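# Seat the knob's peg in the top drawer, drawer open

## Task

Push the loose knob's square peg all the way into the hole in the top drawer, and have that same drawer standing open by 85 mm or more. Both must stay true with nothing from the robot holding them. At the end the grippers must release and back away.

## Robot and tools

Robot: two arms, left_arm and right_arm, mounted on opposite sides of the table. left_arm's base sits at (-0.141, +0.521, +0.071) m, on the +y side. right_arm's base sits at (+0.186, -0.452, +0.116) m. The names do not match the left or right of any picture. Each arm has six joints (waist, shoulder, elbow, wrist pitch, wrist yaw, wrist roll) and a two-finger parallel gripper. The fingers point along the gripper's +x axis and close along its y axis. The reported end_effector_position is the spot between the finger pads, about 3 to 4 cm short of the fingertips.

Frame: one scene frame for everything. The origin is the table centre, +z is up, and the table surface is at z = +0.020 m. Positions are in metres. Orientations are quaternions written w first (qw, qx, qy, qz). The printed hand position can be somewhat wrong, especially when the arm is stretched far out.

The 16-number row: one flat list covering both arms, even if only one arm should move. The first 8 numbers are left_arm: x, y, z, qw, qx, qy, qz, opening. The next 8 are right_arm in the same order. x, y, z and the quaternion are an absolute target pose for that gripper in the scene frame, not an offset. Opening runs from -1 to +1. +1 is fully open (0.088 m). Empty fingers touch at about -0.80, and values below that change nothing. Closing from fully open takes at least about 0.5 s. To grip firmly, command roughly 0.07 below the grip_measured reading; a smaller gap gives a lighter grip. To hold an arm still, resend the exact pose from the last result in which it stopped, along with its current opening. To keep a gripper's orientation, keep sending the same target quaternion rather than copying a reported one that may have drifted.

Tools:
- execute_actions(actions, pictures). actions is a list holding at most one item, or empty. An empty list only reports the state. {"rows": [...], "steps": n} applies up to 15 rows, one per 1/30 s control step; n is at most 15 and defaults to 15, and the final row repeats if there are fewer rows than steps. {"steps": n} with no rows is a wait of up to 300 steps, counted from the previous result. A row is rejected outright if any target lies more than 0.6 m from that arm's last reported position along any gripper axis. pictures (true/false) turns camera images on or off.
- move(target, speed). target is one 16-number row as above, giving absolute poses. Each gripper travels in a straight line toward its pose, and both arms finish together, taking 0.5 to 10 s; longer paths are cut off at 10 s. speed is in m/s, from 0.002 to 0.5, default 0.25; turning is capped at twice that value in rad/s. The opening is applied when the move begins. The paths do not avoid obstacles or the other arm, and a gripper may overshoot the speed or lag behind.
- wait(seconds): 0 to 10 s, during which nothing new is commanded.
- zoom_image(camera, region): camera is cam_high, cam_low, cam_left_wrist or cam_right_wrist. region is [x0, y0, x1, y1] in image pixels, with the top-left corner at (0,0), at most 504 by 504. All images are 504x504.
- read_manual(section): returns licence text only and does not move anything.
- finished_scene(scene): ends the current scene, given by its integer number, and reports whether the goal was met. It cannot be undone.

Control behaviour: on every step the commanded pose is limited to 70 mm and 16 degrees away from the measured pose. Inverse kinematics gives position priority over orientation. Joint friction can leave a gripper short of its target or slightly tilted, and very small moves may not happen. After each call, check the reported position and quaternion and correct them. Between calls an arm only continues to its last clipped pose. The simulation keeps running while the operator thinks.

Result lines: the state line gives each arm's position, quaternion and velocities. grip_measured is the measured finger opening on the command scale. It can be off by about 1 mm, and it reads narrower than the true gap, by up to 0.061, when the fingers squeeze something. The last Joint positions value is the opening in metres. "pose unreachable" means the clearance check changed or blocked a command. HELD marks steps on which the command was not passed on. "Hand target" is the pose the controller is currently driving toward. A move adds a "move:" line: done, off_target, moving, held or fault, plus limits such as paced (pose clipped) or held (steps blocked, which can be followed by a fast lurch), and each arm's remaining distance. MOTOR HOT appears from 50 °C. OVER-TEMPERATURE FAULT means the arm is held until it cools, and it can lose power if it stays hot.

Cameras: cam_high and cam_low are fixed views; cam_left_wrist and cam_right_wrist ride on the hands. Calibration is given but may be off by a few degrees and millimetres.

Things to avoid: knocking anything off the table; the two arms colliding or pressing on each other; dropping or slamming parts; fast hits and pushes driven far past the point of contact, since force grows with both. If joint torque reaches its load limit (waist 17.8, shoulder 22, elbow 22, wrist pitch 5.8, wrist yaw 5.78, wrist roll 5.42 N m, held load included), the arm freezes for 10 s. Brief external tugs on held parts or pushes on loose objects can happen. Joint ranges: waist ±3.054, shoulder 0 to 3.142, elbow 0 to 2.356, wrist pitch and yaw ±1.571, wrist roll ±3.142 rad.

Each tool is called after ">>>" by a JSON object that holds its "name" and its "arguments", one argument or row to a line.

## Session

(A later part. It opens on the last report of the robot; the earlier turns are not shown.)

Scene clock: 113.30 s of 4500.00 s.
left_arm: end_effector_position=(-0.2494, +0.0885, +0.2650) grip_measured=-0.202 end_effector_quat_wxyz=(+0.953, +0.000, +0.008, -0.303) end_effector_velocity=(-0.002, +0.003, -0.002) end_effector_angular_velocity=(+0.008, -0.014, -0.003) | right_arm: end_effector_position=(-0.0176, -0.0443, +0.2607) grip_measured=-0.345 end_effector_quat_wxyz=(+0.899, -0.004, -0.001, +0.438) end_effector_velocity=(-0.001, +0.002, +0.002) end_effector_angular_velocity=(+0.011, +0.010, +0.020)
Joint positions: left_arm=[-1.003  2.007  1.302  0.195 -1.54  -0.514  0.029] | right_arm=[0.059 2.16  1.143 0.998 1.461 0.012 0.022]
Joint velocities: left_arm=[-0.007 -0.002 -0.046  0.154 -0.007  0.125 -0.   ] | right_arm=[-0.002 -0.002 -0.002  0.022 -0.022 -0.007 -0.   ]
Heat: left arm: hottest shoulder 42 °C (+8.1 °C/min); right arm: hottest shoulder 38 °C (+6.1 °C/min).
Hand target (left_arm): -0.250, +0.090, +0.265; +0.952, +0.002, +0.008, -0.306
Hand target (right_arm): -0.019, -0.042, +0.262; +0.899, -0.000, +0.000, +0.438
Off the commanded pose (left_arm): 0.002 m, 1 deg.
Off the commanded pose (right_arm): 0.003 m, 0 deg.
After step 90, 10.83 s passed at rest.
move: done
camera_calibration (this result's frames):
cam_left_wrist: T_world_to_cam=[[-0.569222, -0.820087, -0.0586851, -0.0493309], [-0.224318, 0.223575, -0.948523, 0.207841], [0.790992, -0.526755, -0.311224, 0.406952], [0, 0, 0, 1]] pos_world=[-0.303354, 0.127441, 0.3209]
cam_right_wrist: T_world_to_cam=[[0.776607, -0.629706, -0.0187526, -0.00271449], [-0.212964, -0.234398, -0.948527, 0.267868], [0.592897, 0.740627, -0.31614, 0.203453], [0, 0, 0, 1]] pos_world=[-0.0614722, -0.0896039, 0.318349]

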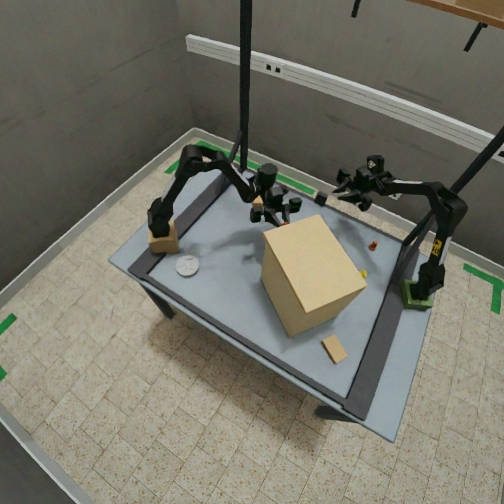

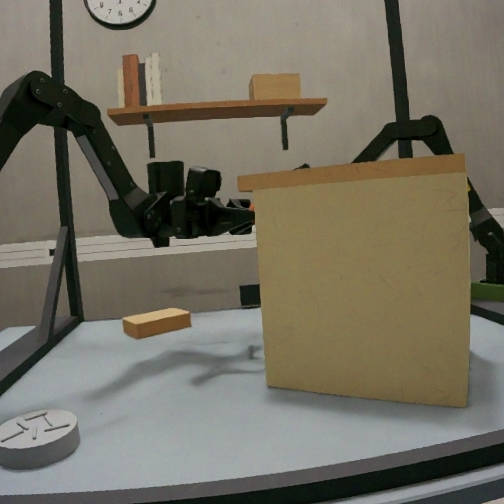

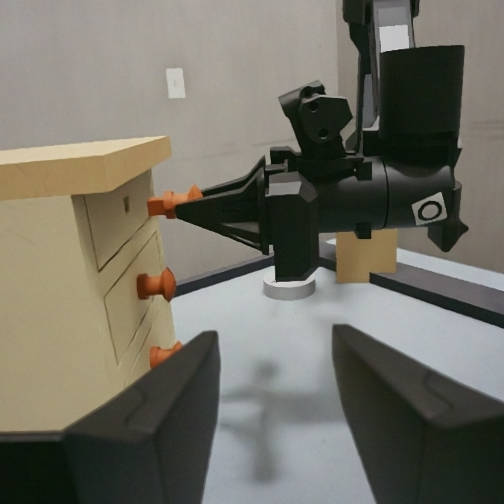

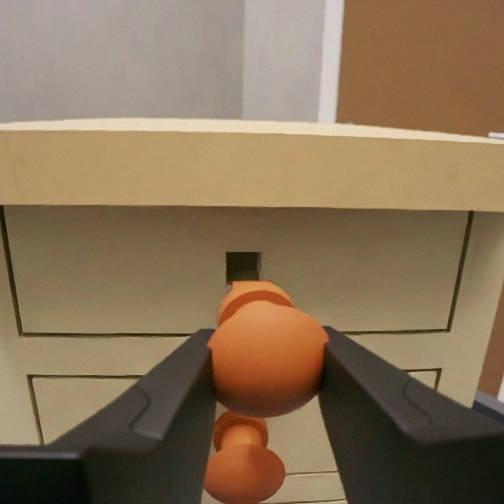

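>>> {"name": "move", "arguments": {
  "target": [-0.25,0.09,0.265,0.95,0,0,-0.31,-0.2,-0.0185,-0.041,0.275,0.899,0,0,0.438,-0.42],
  "speed": 0.03
}}

>>> {"name": "move", "arguments": {
  "target": [-0.25,0.09,0.265,0.95,0,0,-0.31,-0.2,-0.0135,-0.0335,0.2625,0.899,0,0,0.438,-0.42],
  "speed": 0.03
}}

>>> {"name": "zoom_image", "arguments": {
  "camera": "cam_left_wrist",
  "region": [70, 140, 230, 260]
}}

>>> {"name": "zoom_image", "arguments": {
  "camera": "cam_right_wrist",
  "region": [190, 240, 320, 340]
}}

Scene clock: 119.27 s of 4500.00 s.
left_arm: end_effector_position=(-0.2495, +0.0884, +0.2648) grip_measured=-0.202 end_effector_quat_wxyz=(+0.952, +0.000, +0.007, -0.305) end_effector_velocity=(-0.001, +0.001, +0.002) end_effector_angular_velocity=(-0.000, -0.001, -0.011) | right_arm: end_effector_position=(-0.0180, -0.0432, +0.2660) grip_measured=-0.345 end_effector_quat_wxyz=(+0.899, -0.011, -0.004, +0.438) end_effector_velocity=(+0.000, +0.001, -0.002) end_effector_angular_velocity=(-0.013, -0.014, +0.005)
Joint positions: left_arm=[-1.003  2.007  1.275  0.316 -1.538 -0.42   0.029] | right_arm=[ 0.058  2.149  1.151  0.976  1.459 -0.002  0.022]
Joint velocities: left_arm=[-0.002 -0.007 -0.037  0.154  0.007  0.125 -0.   ] | right_arm=[-0.002  0.002 -0.002 -0.007 -0.007 -0.007 -0.   ]
Heat: left arm: hottest shoulder 43 °C (+7.1 °C/min); right arm: hottest shoulder 38 °C (+6.1 °C/min).
Hand target (left_arm): -0.250, +0.090, +0.265; +0.952, +0.002, +0.007, -0.307
Hand target (right_arm): -0.018, -0.041, +0.275; +0.899, +0.000, -0.000, +0.438
Off the commanded pose (left_arm): 0.002 m, 1 deg.
Off the commanded pose (right_arm): 0.009 m, 1 deg.
After step 90, 2.17 s passed at rest.
move: off_target (right_arm)
camera_calibration (this result's frames):
cam_left_wrist: T_world_to_cam=[[-0.571613, -0.818396, -0.0590534, -0.050085], [-0.222021, 0.223554, -0.949068, 0.208361], [0.789915, -0.529389, -0.309488, 0.406399], [0, 0, 0, 1]] pos_world=[-0.303389, 0.127574, 0.320567]
cam_right_wrist: T_world_to_cam=[[0.777239, -0.629196, -0.00350693, -0.00563927], [-0.201512, -0.243638, -0.948701, 0.272866], [0.596064, 0.738074, -0.316156, 0.20453], [0, 0, 0, 1]] pos_world=[-0.0625439, -0.0880256, 0.323512]

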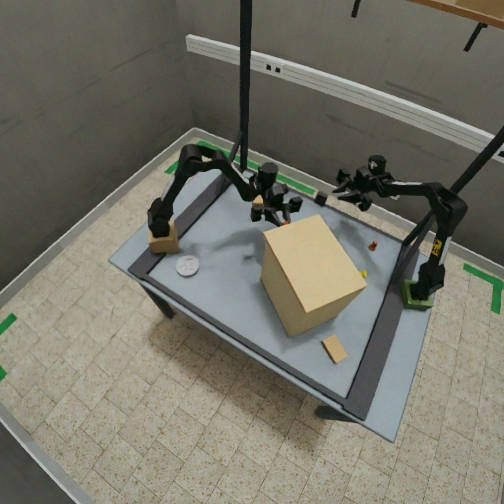

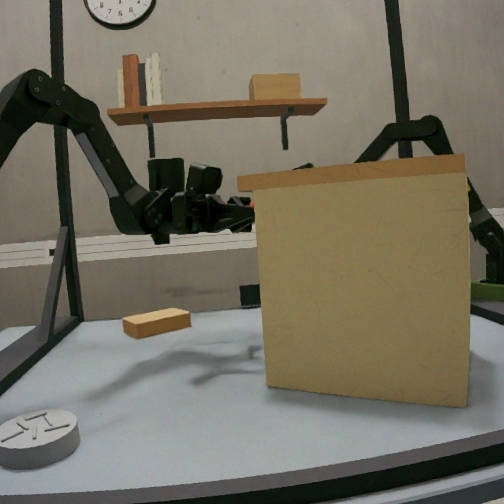

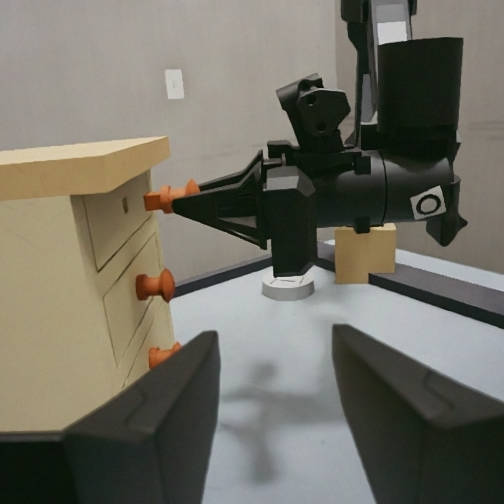

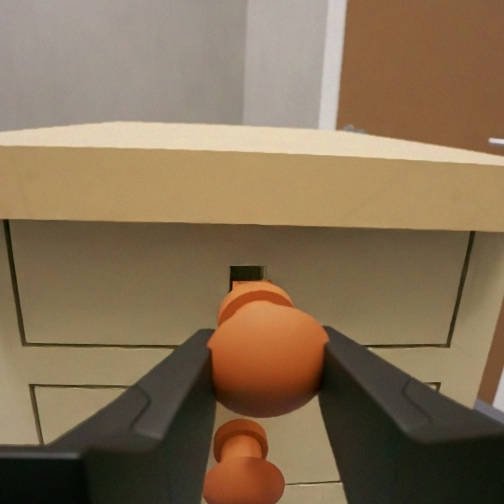

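Scene clock: 120.03 s of 4500.00 s.
left_arm: end_effector_position=(-0.2494, +0.0886, +0.2657) grip_measured=-0.202 end_effector_quat_wxyz=(+0.952, -0.001, +0.006, -0.305) end_effector_velocity=(-0.001, +0.001, +0.001) end_effector_angular_velocity=(+0.003, -0.004, -0.011) | right_arm: end_effector_position=(-0.0121, -0.0363, +0.2611) grip_measured=-0.345 end_effector_quat_wxyz=(+0.899, -0.006, -0.002, +0.438) end_effector_velocity=(+0.000, -0.002, +0.001) end_effector_angular_velocity=(+0.010, +0.011, -0.005)
Joint positions: left_arm=[-1.003  2.007  1.255  0.413 -1.537 -0.345  0.029] | right_arm=[0.037 2.165 1.151 0.999 1.438 0.001 0.022]
Joint velocities: left_arm=[-0.002 -0.002 -0.037  0.154  0.007  0.125 -0.   ] | right_arm=[ 0.002 -0.002 -0.002  0.007  0.007  0.007  0.   ]
Heat: left arm: hottest shoulder 43 °C (+7.0 °C/min); right arm: hottest shoulder 38 °C (+6.0 °C/min).
Hand target (left_arm): -0.250, +0.090, +0.265; +0.951, +0.002, +0.006, -0.308
Hand target (right_arm): -0.013, -0.033, +0.262; +0.899, -0.000, +0.000, +0.438
Off the commanded pose (left_arm): 0.002 m, 1 deg.
Off the commanded pose (right_arm): 0.003 m, 1 deg.
move: done
camera_calibration (this result's frames):
cam_left_wrist: T_world_to_cam=[[-0.57292, -0.817643, -0.0567713, -0.0508451], [-0.221287, 0.221005, -0.949836, 0.209783], [0.789174, -0.531617, -0.307552, 0.406169], [0, 0, 0, 1]] pos_world=[-0.303246, 0.12799, 0.321291]
cam_right_wrist: T_world_to_cam=[[0.776933, -0.629448, -0.0130465, -0.0033668], [-0.208485, -0.237671, -0.948708, 0.27119], [0.594062, 0.739802, -0.315885, 0.194328], [0, 0, 0, 1]] pos_world=[-0.0562879, -0.0814294, 0.318621]

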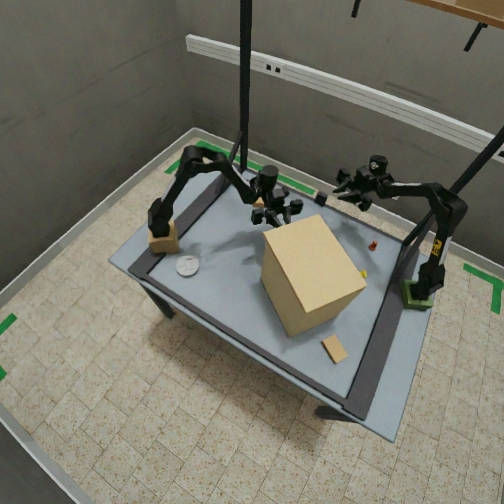

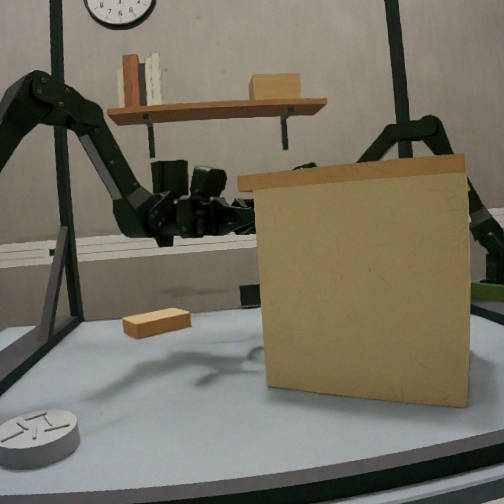

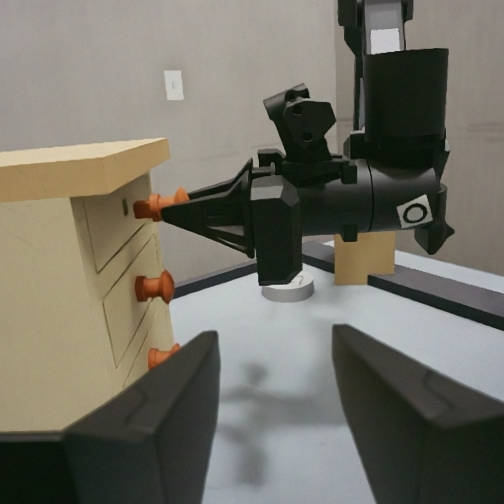

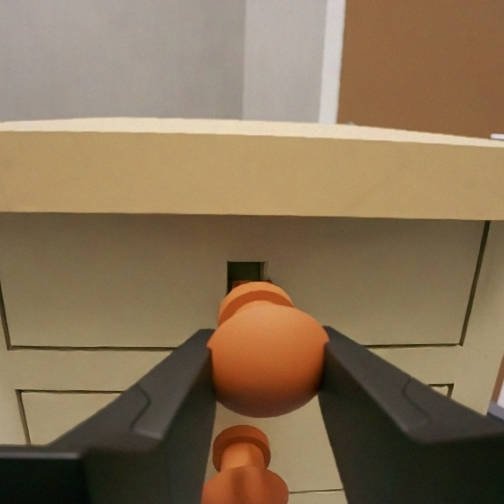

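Region (70, 140, 230, 260) of cam_left_wrist's 504x504 image, scaled by 3.150, with more detail than that image has; it fills the top 378 rows of this view, and the rest is white.

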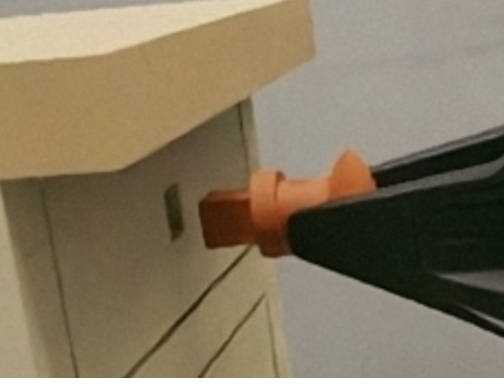

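Region (190, 240, 320, 340) of cam_right_wrist's 504x504 image, scaled by 3.877, with more detail than that image has; it fills the top 388 rows of this view, and the rest is white.

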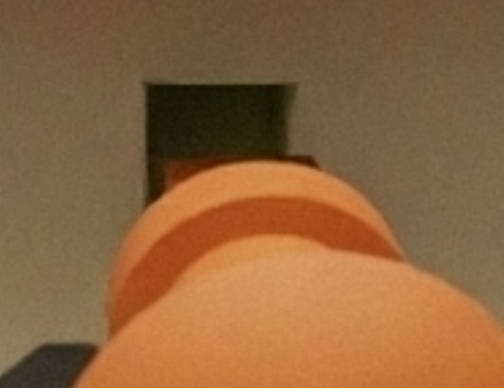

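>>> {"name": "move", "arguments": {
  "target": [-0.25,0.09,0.265,0.95,0,0,-0.31,-0.2,-0.021,-0.042,0.275,0.899,0,0,0.438,-0.42],
  "speed": 0.03
}}

>>> {"name": "move", "arguments": {
  "target": [-0.25,0.09,0.265,0.95,0,0,-0.31,-0.2,-0.016,-0.032,0.2625,0.899,0,0,0.438,-0.42],
  "speed": 0.015
}}

>>> {"name": "zoom_image", "arguments": {
  "camera": "cam_left_wrist",
  "region": [70,140,230,260]
}}

>>> {"name": "zoom_image", "arguments": {
  "camera": "cam_right_wrist",
  "region": [190,240,320,340]
}}

Scene clock: 132.67 s of 4500.00 s.
left_arm: end_effector_position=(-0.2491, +0.0890, +0.2675) grip_measured=-0.202 end_effector_quat_wxyz=(+0.952, -0.004, +0.006, -0.306) end_effector_velocity=(+0.002, +0.004, +0.004) end_effector_angular_velocity=(+0.003, -0.013, +0.018) | right_arm: end_effector_position=(-0.0191, -0.0426, +0.2657) grip_measured=-0.345 end_effector_quat_wxyz=(+0.899, -0.011, -0.004, +0.438) end_effector_velocity=(-0.001, +0.002, -0.003) end_effector_angular_velocity=(-0.040, -0.043, +0.020)
Joint positions: left_arm=[-1.003  2.007  1.234  0.529 -1.536 -0.255  0.029] | right_arm=[ 0.059  2.152  1.156  0.973  1.459 -0.001  0.022]
Joint velocities: left_arm=[-0.002 -0.002 -0.027  0.139 -0.022  0.125 -0.   ] | right_arm=[-0.002 -0.002 -0.002 -0.037 -0.022 -0.022 -0.   ]
Heat: left arm: hottest shoulder 45 °C (+7.0 °C/min); right arm: hottest shoulder 38 °C (+4.0 °C/min).
Hand target (left_arm): -0.250, +0.090, +0.265; +0.951, +0.001, +0.004, -0.309
Hand target (right_arm): -0.021, -0.042, +0.275; +0.899, +0.000, -0.000, +0.438
Off the commanded pose (left_arm): 0.003 m, 1 deg.
Off the commanded pose (right_arm): 0.010 m, 1 deg.
After step 90, 8.73 s passed at rest.
move: off_target (right_arm)
camera_calibration (this result's frames):
cam_left_wrist: T_world_to_cam=[[-0.574866, -0.81658, -0.0522074, -0.0520557], [-0.221223, 0.216533, -0.950881, 0.21222], [0.787775, -0.53508, -0.305123, 0.406063], [0, 0, 0, 1]] pos_world=[-0.302864, 0.128816, 0.322978]
cam_right_wrist: T_world_to_cam=[[0.777958, -0.62831, -0.00275337, -0.00450672], [-0.200803, -0.244472, -0.948637, 0.272462], [0.595365, 0.738553, -0.316355, 0.204695], [0, 0, 0, 1]] pos_world=[-0.0636512, -0.0874005, 0.323211]

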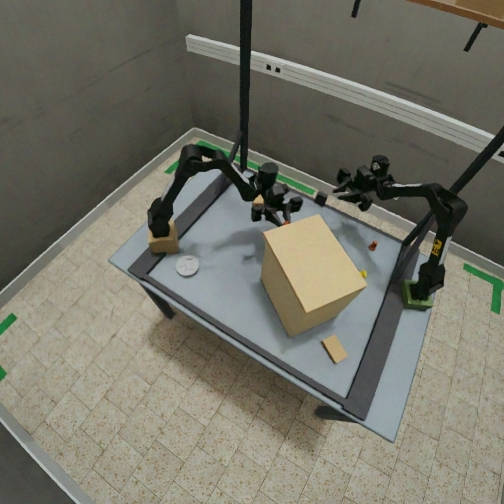

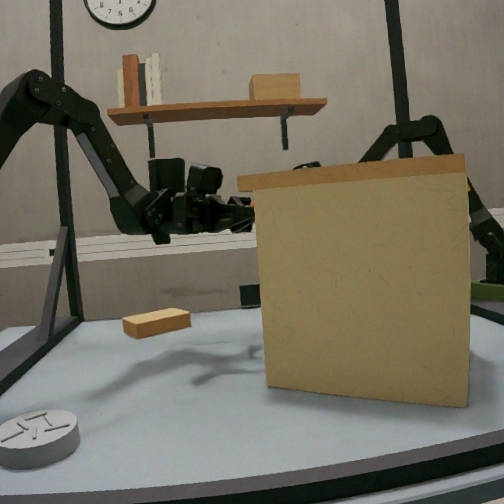

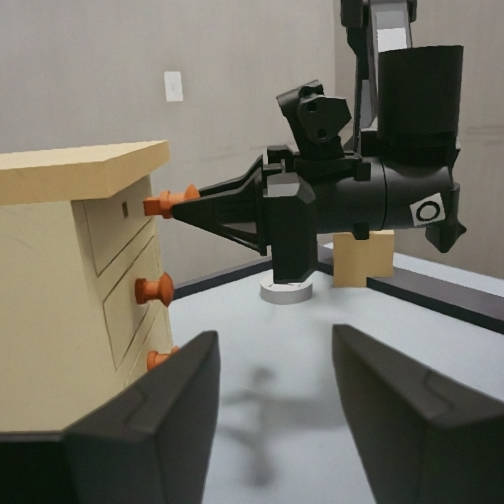

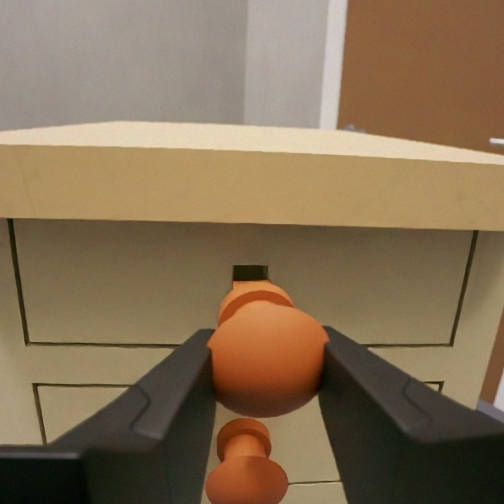

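Scene clock: 133.70 s of 4500.00 s.
left_arm: end_effector_position=(-0.2488, +0.0894, +0.2700) grip_measured=-0.202 end_effector_quat_wxyz=(+0.952, -0.007, +0.005, -0.307) end_effector_velocity=(-0.000, +0.001, +0.004) end_effector_angular_velocity=(-0.013, +0.007, -0.010) | right_arm: end_effector_position=(-0.0146, -0.0349, +0.2613) grip_measured=-0.345 end_effector_quat_wxyz=(+0.899, -0.006, -0.002, +0.438) end_effector_velocity=(+0.002, +0.003, +0.002) end_effector_angular_velocity=(+0.011, +0.010, +0.000)
Joint positions: left_arm=[-1.003  2.007  1.22   0.62  -1.535 -0.184  0.029] | right_arm=[ 0.038  2.173  1.166  0.994  1.44  -0.     0.022]
Joint velocities: left_arm=[-0.002 -0.007 -0.022  0.11   0.007  0.081 -0.   ] | right_arm=[-0.007  0.002  0.002  0.022 -0.007 -0.007 -0.   ]
Heat: left arm: hottest shoulder 45 °C (+7.0 °C/min); right arm: hottest shoulder 38 °C (+4.0 °C/min).
Hand target (left_arm): -0.250, +0.090, +0.265; +0.951, +0.001, +0.003, -0.310
Hand target (right_arm): -0.016, -0.032, +0.263; +0.899, +0.000, +0.000, +0.438
Off the commanded pose (left_arm): 0.005 m, 1 deg.
Off the commanded pose (right_arm): 0.003 m, 1 deg.
move: done
camera_calibration (this result's frames):
cam_left_wrist: T_world_to_cam=[[-0.575971, -0.816167, -0.0461263, -0.0533201], [-0.222363, 0.210721, -0.95192, 0.215045], [0.786646, -0.538022, -0.302854, 0.406192], [0, 0, 0, 1]] pos_world=[-0.302422, 0.129708, 0.325264]
cam_right_wrist: T_world_to_cam=[[0.776696, -0.629741, -0.0130353, -0.000575385], [-0.208458, -0.237464, -0.948766, 0.271287], [0.594382, 0.739619, -0.315711, 0.194798], [0, 0, 0, 1]] pos_world=[-0.0587856, -0.0800179, 0.31888]

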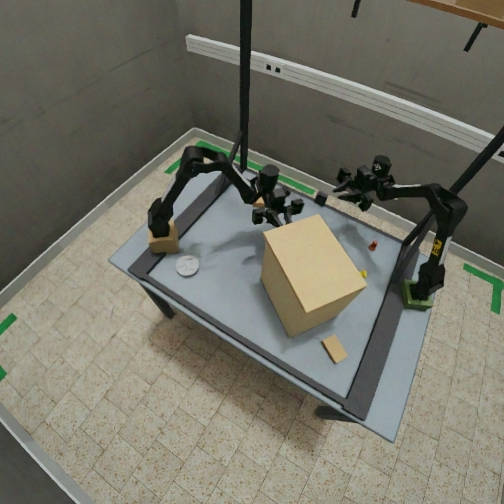

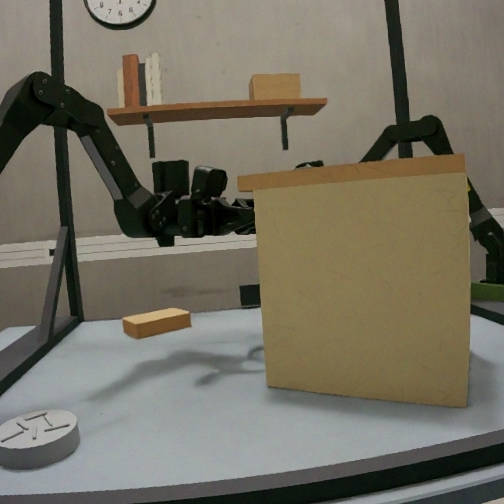

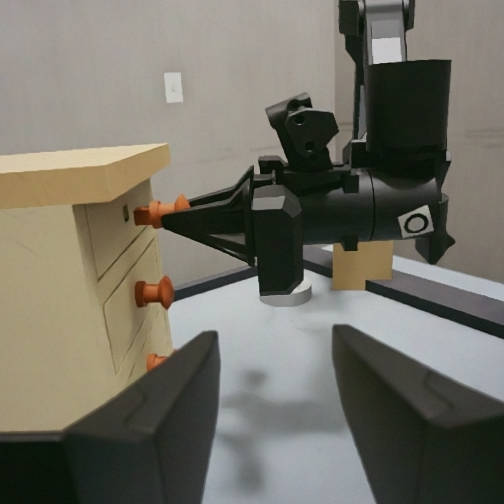

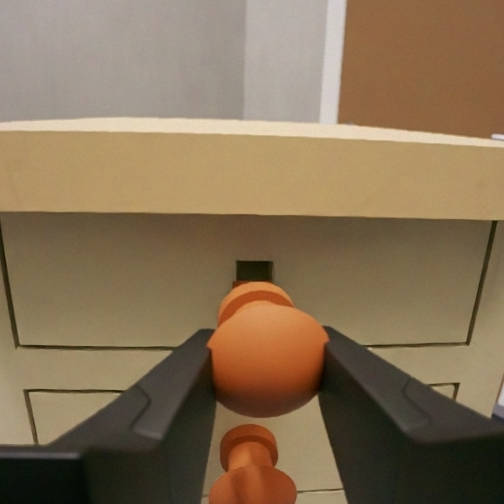

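Region (70, 140, 230, 260) of cam_left_wrist's 504x504 image, scaled by 3.150, with more detail than that image has; it fills the top 378 rows of this view, and the rest is white.

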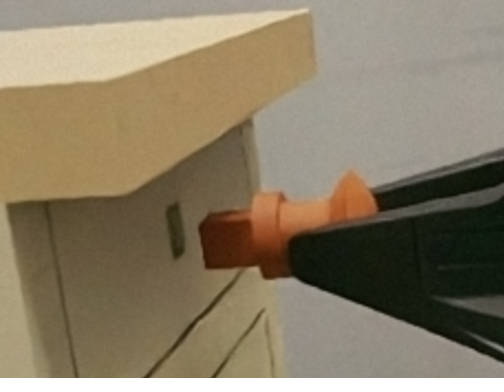

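Region (190, 240, 320, 340) of cam_right_wrist's 504x504 image, scaled by 3.877, with more detail than that image has; it fills the top 388 rows of this view, and the rest is white.

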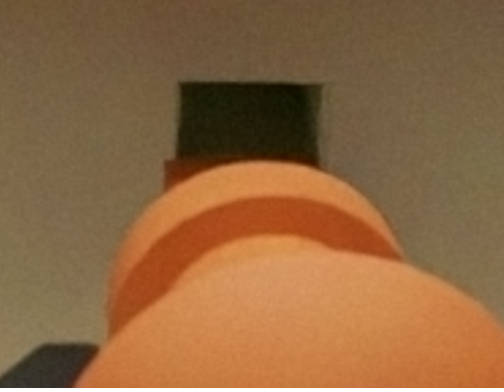

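>>> {"name": "move", "arguments": {
  "target": [-0.25,0.09,0.265,0.95,0,0,-0.31,-0.2,-0.021,-0.043,0.277,0.899,0,0,0.438,-0.42],
  "speed": 0.03
}}

>>> {"name": "move", "arguments": {
  "target": [-0.25,0.09,0.265,0.95,0,0,-0.31,-0.2,-0.0152,-0.0325,0.2665,0.899,0,0,0.438,-0.42],
  "speed": 0.015
}}

>>> {"name": "zoom_image", "arguments": {
  "camera": "cam_left_wrist",
  "region": [70,140,230,260]
}}

>>> {"name": "zoom_image", "arguments": {
  "camera": "cam_right_wrist",
  "region": [190,240,320,340]
}}

Scene clock: 139.50 s of 4500.00 s.
left_arm: end_effector_position=(-0.2484, +0.0901, +0.2726) grip_measured=-0.202 end_effector_quat_wxyz=(+0.952, -0.011, +0.005, -0.307) end_effector_velocity=(+0.003, +0.002, +0.003) end_effector_angular_velocity=(-0.014, +0.006, +0.009) | right_arm: end_effector_position=(-0.0205, -0.0421, +0.2705) grip_measured=-0.345 end_effector_quat_wxyz=(+0.899, -0.006, -0.002, +0.438) end_effector_velocity=(+0.001, +0.001, -0.002) end_effector_angular_velocity=(-0.020, -0.021, +0.005)
Joint positions: left_arm=[-1.003  2.007  1.209  0.7   -1.535 -0.122  0.029] | right_arm=[ 0.061  2.145  1.166  0.968  1.46  -0.002  0.022]
Joint velocities: left_arm=[ 0.002 -0.002 -0.017  0.095 -0.007  0.066 -0.   ] | right_arm=[-0.002 -0.002 -0.002 -0.022 -0.007 -0.007 -0.   ]
Heat: left arm: hottest shoulder 45 °C (+6.1 °C/min); right arm: hottest shoulder 38 °C (+2.0 °C/min).
Hand target (left_arm): -0.250, +0.090, +0.265; +0.951, +0.001, +0.002, -0.310
Hand target (right_arm): -0.021, -0.043, +0.277; +0.899, +0.000, -0.000, +0.438
Off the commanded pose (left_arm): 0.008 m, 1 deg.
Off the commanded pose (right_arm): 0.007 m, 1 deg.
After step 90, 1.87 s passed at rest.
move: done
camera_calibration (this result's frames):
cam_left_wrist: T_world_to_cam=[[-0.576297, -0.816296, -0.039285, -0.0543355], [-0.224214, 0.204153, -0.952916, 0.217886], [0.785882, -0.540355, -0.300678, 0.406416], [0, 0, 0, 1]] pos_world=[-0.301855, 0.130773, 0.327692]
cam_right_wrist: T_world_to_cam=[[0.777902, -0.628251, -0.0130004, -0.000336492], [-0.207716, -0.237559, -0.948905, 0.277109], [0.593062, 0.740855, -0.315295, 0.206468], [0, 0, 0, 1]] pos_world=[-0.0646269, -0.0873449, 0.328044]

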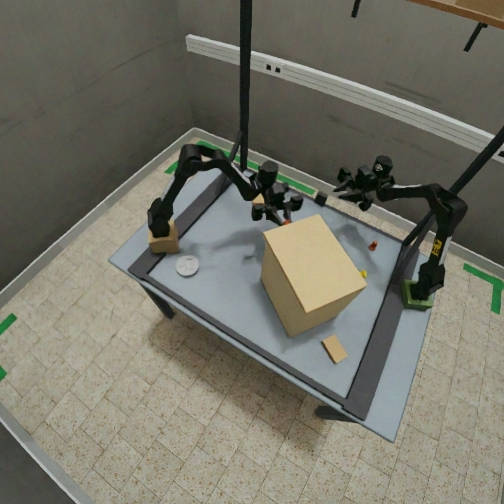

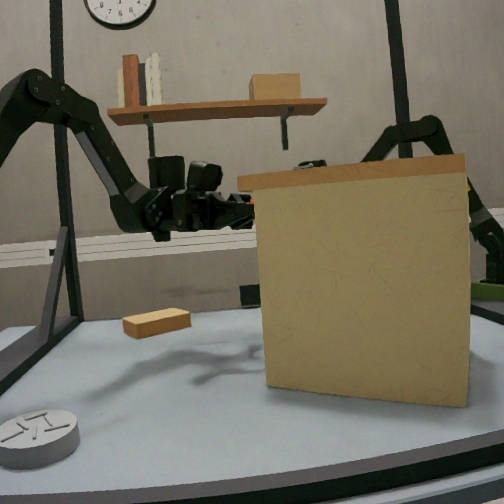

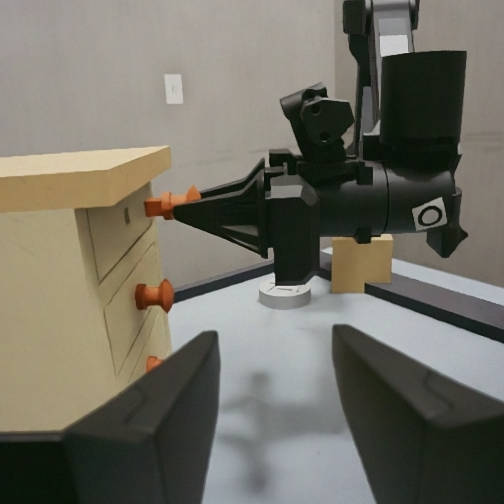

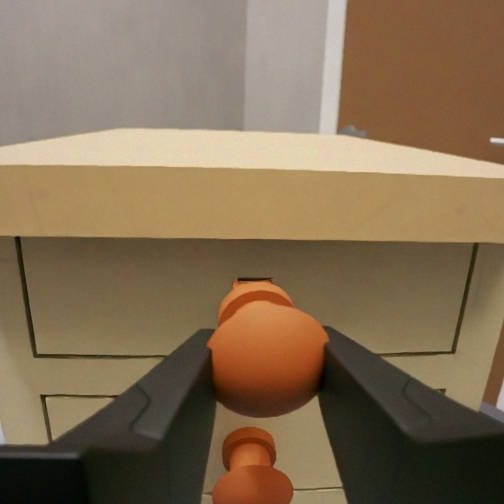

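Scene clock: 140.57 s of 4500.00 s.
left_arm: end_effector_position=(-0.2482, +0.0903, +0.2736) grip_measured=-0.202 end_effector_quat_wxyz=(+0.951, -0.012, +0.005, -0.308) end_effector_velocity=(-0.001, +0.000, -0.003) end_effector_angular_velocity=(+0.015, -0.012, -0.010) | right_arm: end_effector_position=(-0.0142, -0.0350, +0.2656) grip_measured=-0.345 end_effector_quat_wxyz=(+0.899, -0.006, -0.002, +0.438) end_effector_velocity=(-0.000, +0.001, +0.002) end_effector_angular_velocity=(+0.004, +0.003, +0.005)
Joint positions: left_arm=[-1.003  2.009  1.202  0.75  -1.534 -0.083  0.029] | right_arm=[ 0.038  2.16   1.166  0.983  1.439 -0.001  0.022]
Joint velocities: left_arm=[-0.002  0.007 -0.012  0.051  0.007  0.051 -0.   ] | right_arm=[-0.002 -0.002  0.002  0.007 -0.007 -0.007 -0.   ]
Heat: left arm: hottest shoulder 45 °C (+6.1 °C/min); right arm: hottest shoulder 38 °C (+2.0 °C/min).
Hand target (left_arm): -0.250, +0.090, +0.265; +0.951, +0.000, +0.001, -0.310
Hand target (right_arm): -0.015, -0.033, +0.266; +0.899, -0.000, +0.000, +0.438
Off the commanded pose (left_arm): 0.009 m, 2 deg.
Off the commanded pose (right_arm): 0.003 m, 1 deg.
move: off_target (left_arm)
camera_calibration (this result's frames):
cam_left_wrist: T_world_to_cam=[[-0.577022, -0.815907, -0.0366273, -0.055009], [-0.224385, 0.20149, -0.953443, 0.219176], [0.785301, -0.541939, -0.299342, 0.406359], [0, 0, 0, 1]] pos_world=[-0.301676, 0.131178, 0.328597]
cam_right_wrist: T_world_to_cam=[[0.776922, -0.629429, -0.0145496, -0.00053794], [-0.209355, -0.23648, -0.948814, 0.275414], [0.59377, 0.7402, -0.3155, 0.196007], [0, 0, 0, 1]] pos_world=[-0.0583059, -0.080293, 0.323149]

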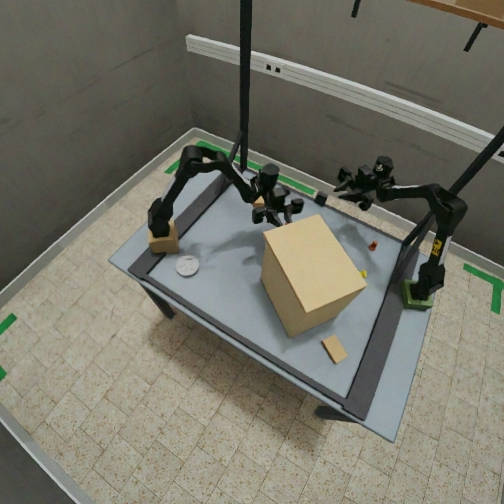

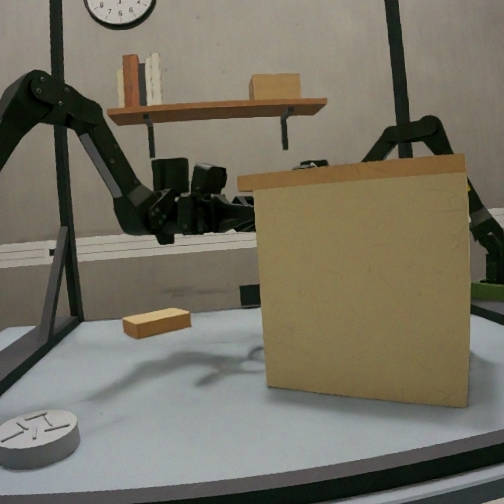

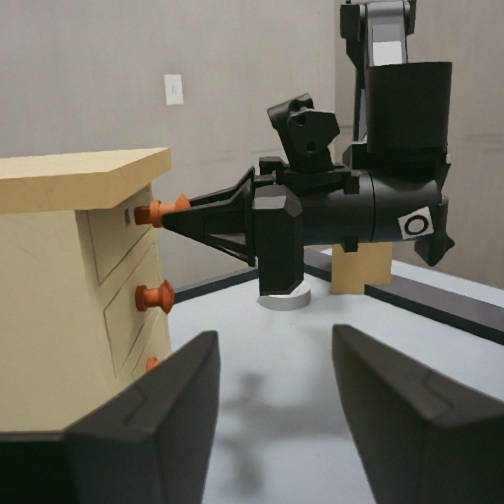

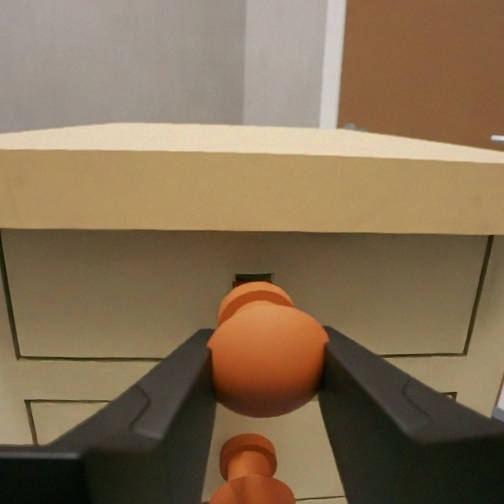

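Region (70, 140, 230, 260) of cam_left_wrist's 504x504 image, scaled by 3.150, with more detail than that image has; it fills the top 378 rows of this view, and the rest is white.

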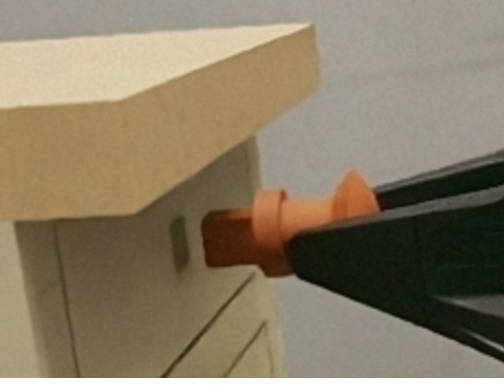

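Region (190, 240, 320, 340) of cam_right_wrist's 504x504 image, scaled by 3.877, with more detail than that image has; it fills the top 388 rows of this view, and the rest is white.

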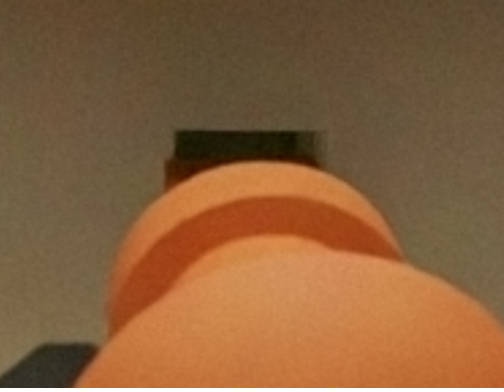

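>>> {"name": "move", "arguments": {
  "target": [-0.25,0.09,0.265,0.95,0,0,-0.31,-0.2,-0.0128,-0.029,0.2655,0.899,0,0,0.438,-0.42],
  "speed": 0.01
}}

>>> {"name": "zoom_image", "arguments": {
  "camera": "cam_left_wrist",
  "region": [70,140,230,260]
}}

>>> {"name": "zoom_image", "arguments": {
  "camera": "cam_right_wrist",
  "region": [190,240,320,340]
}}

Scene clock: 147.07 s of 4500.00 s.
left_arm: end_effector_position=(-0.2482, +0.0904, +0.2736) grip_measured=-0.202 end_effector_quat_wxyz=(+0.951, -0.012, +0.004, -0.308) end_effector_velocity=(-0.001, +0.004, +0.000) end_effector_angular_velocity=(-0.009, +0.005, +0.015) | right_arm: end_effector_position=(-0.0117, -0.0319, +0.2642) grip_measured=-0.345 end_effector_quat_wxyz=(+0.899, -0.006, -0.002, +0.438) end_effector_velocity=(+0.001, +0.001, -0.002) end_effector_angular_velocity=(-0.020, -0.021, +0.005)
Joint positions: left_arm=[-1.003  2.014  1.198  0.79  -1.534 -0.051  0.029] | right_arm=[ 0.029  2.165  1.167  0.986  1.429 -0.001  0.022]
Joint velocities: left_arm=[-0.007  0.002 -0.002  0.022 -0.022  0.007 -0.   ] | right_arm=[-0.002 -0.002 -0.002 -0.022 -0.007 -0.007  0.   ]
Heat: left arm: hottest shoulder 45 °C (+6.1 °C/min); right arm: hottest shoulder 39 °C (+2.0 °C/min).
Hand target (left_arm): -0.250, +0.090, +0.265; +0.951, +0.000, +0.001, -0.310
Hand target (right_arm): -0.013, -0.029, +0.266; +0.899, +0.000, +0.000, +0.438
Off the commanded pose (left_arm): 0.009 m, 1 deg.
Off the commanded pose (right_arm): 0.003 m, 1 deg.
After step 90, 1.97 s passed at rest.
move: off_target (left_arm)
camera_calibration (this result's frames):
cam_left_wrist: T_world_to_cam=[[-0.57701, -0.815881, -0.037399, -0.0546987], [-0.223063, 0.201474, -0.953756, 0.219518], [0.785686, -0.541984, -0.298245, 0.406139], [0, 0, 0, 1]] pos_world=[-0.301693, 0.131266, 0.32845]
cam_right_wrist: T_world_to_cam=[[0.777408, -0.628846, -0.013807, -0.000688652], [-0.208754, -0.23724, -0.948757, 0.275328], [0.593346, 0.740453, -0.315706, 0.191821], [0, 0, 0, 1]] pos_world=[-0.0558048, -0.0771483, 0.321769]

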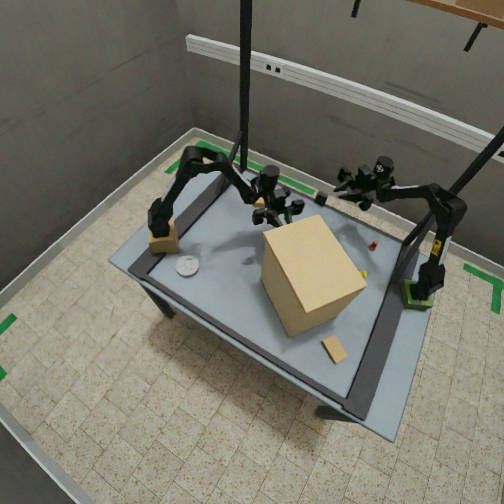

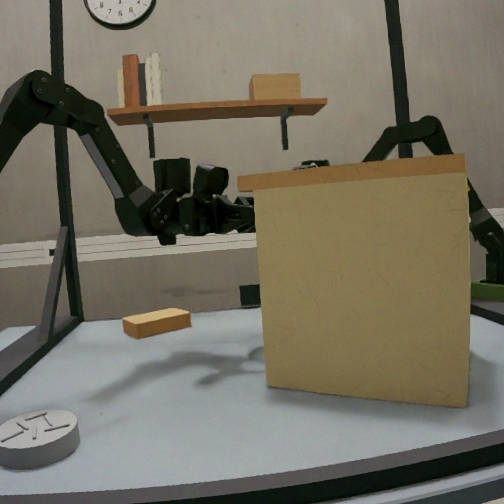

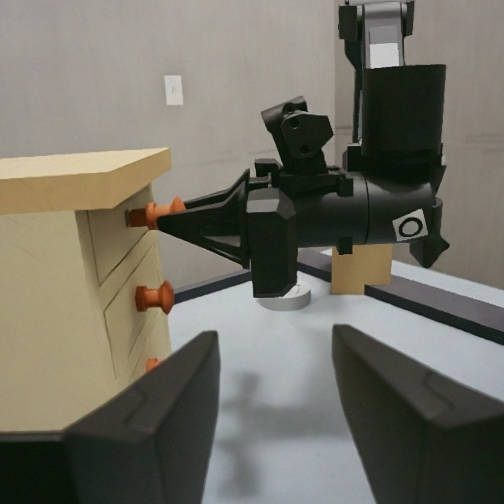

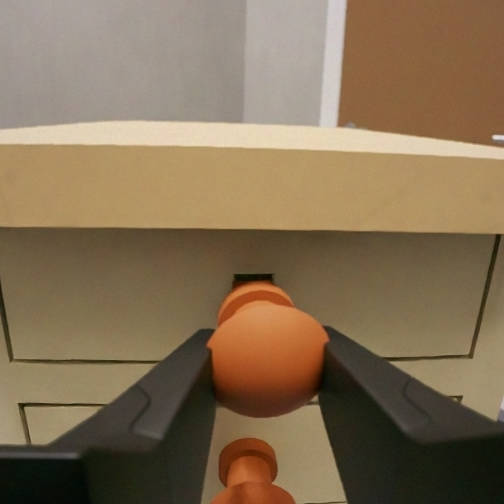

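Region (70, 140, 230, 260) of cam_left_wrist's 504x504 image, scaled by 3.150, with more detail than that image has; it fills the top 378 rows of this view, and the rest is white.

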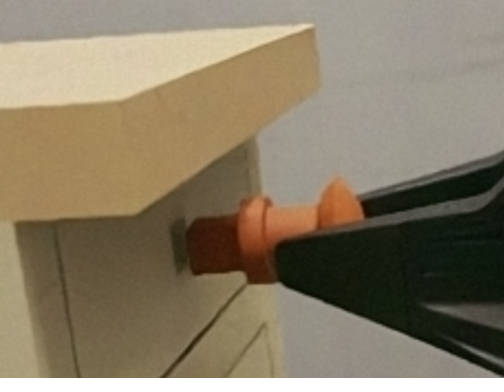

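Region (190, 240, 320, 340) of cam_right_wrist's 504x504 image, scaled by 3.877, with more detail than that image has; it fills the top 388 rows of this view, and the rest is white.

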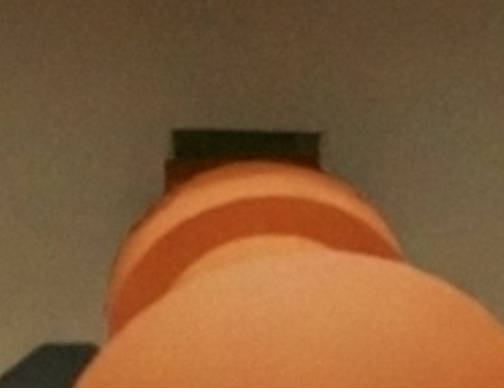

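>>> {"name": "move", "arguments": {
  "target": [-0.25,0.09,0.265,0.95,0,0,-0.31,-0.2,-0.008,-0.0225,0.267,0.899,0,0,0.438,-0.42],
  "speed": 0.01
}}

>>> {"name": "zoom_image", "arguments": {
  "camera": "cam_left_wrist",
  "region": [70,140,230,260]
}}

Scene clock: 153.33 s of 4500.00 s.
left_arm: end_effector_position=(-0.2482, +0.0904, +0.2735) grip_measured=-0.202 end_effector_quat_wxyz=(+0.951, -0.012, +0.004, -0.308) end_effector_velocity=(+0.002, +0.001, -0.003) end_effector_angular_velocity=(+0.008, -0.006, +0.010) | right_arm: end_effector_position=(-0.0068, -0.0261, +0.2652) grip_measured=-0.345 end_effector_quat_wxyz=(+0.899, -0.004, -0.001, +0.437) end_effector_velocity=(-0.002, +0.003, -0.000) end_effector_angular_velocity=(-0.017, -0.017, +0.020)
Joint positions: left_arm=[-1.003  2.016  1.196  0.808 -1.534 -0.037  0.029] | right_arm=[ 0.011  2.166  1.174  0.984  1.413 -0.001  0.022]
Joint velocities: left_arm=[ 0.002  0.002 -0.007  0.007 -0.007  0.007 -0.   ] | right_arm=[-0.002 -0.002  0.002 -0.022 -0.022 -0.007 -0.   ]
Heat: left arm: hottest shoulder 44 °C (+5.0 °C/min); right arm: hottest shoulder 39 °C (+1.0 °C/min).
Hand target (left_arm): -0.250, +0.090, +0.265; +0.951, +0.000, +0.001, -0.310
Hand target (right_arm): -0.008, -0.023, +0.267; +0.899, -0.000, -0.000, +0.438
Off the commanded pose (left_arm): 0.009 m, 2 deg.
Off the commanded pose (right_arm): 0.004 m, 1 deg.
After step 90, 1.73 s passed at rest.
move: off_target (left_arm)
camera_calibration (this result's frames):
cam_left_wrist: T_world_to_cam=[[-0.577018, -0.815909, -0.036641, -0.0549455], [-0.223071, 0.200597, -0.953939, 0.219643], [0.785678, -0.542266, -0.297753, 0.406026], [0, 0, 0, 1]] pos_world=[-0.301714, 0.131284, 0.328409]
cam_right_wrist: T_world_to_cam=[[0.775923, -0.630582, -0.0176088, 0.000108251], [-0.211889, -0.234231, -0.948809, 0.27876], [0.594178, 0.739934, -0.315358, 0.184812], [0, 0, 0, 1]] pos_world=[-0.050829, -0.071386, 0.322774]

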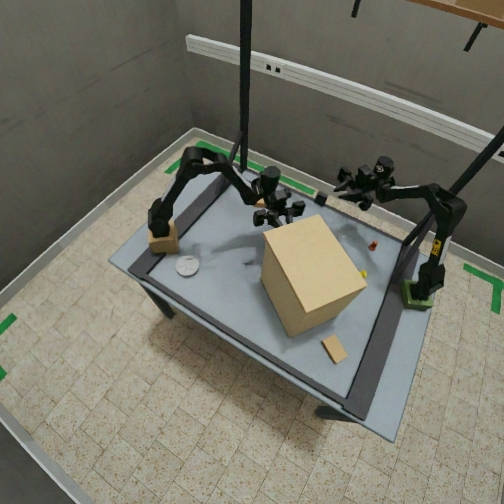

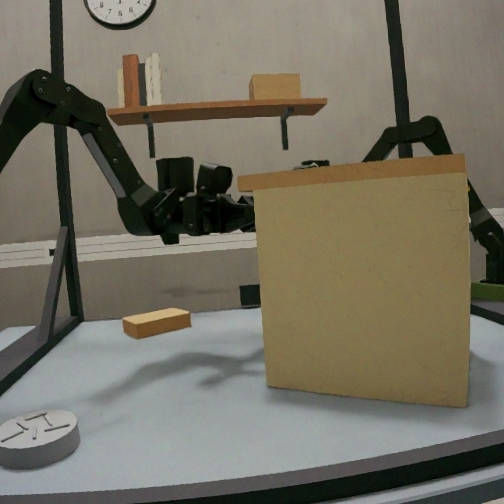

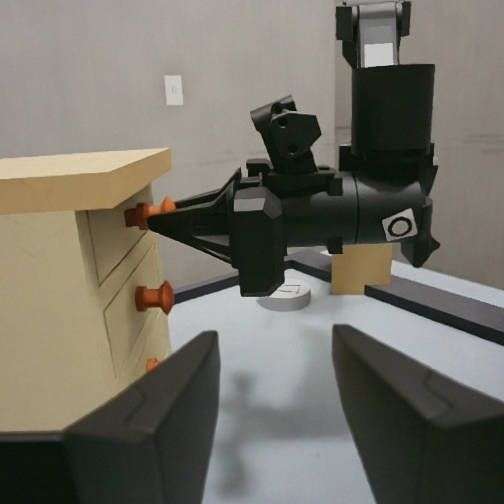

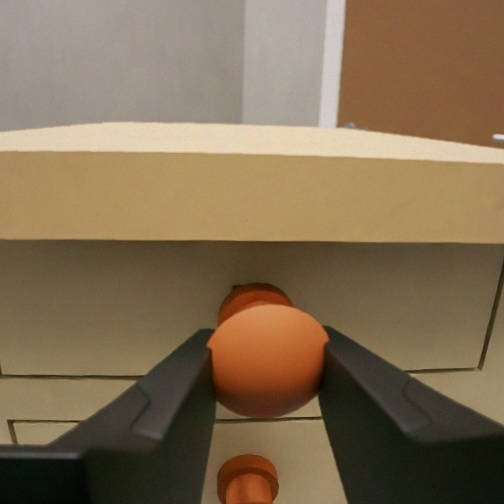

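Region (70, 140, 230, 260) of cam_left_wrist's 504x504 image, scaled by 3.150, with more detail than that image has; it fills the top 378 rows of this view, and the rest is white.

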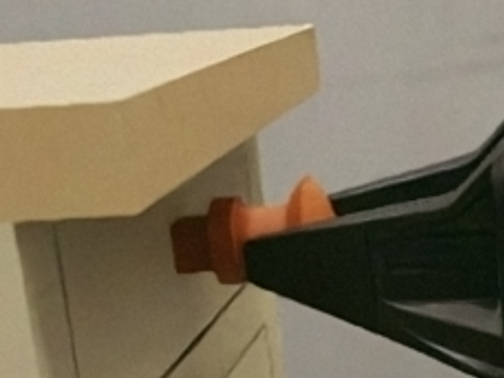

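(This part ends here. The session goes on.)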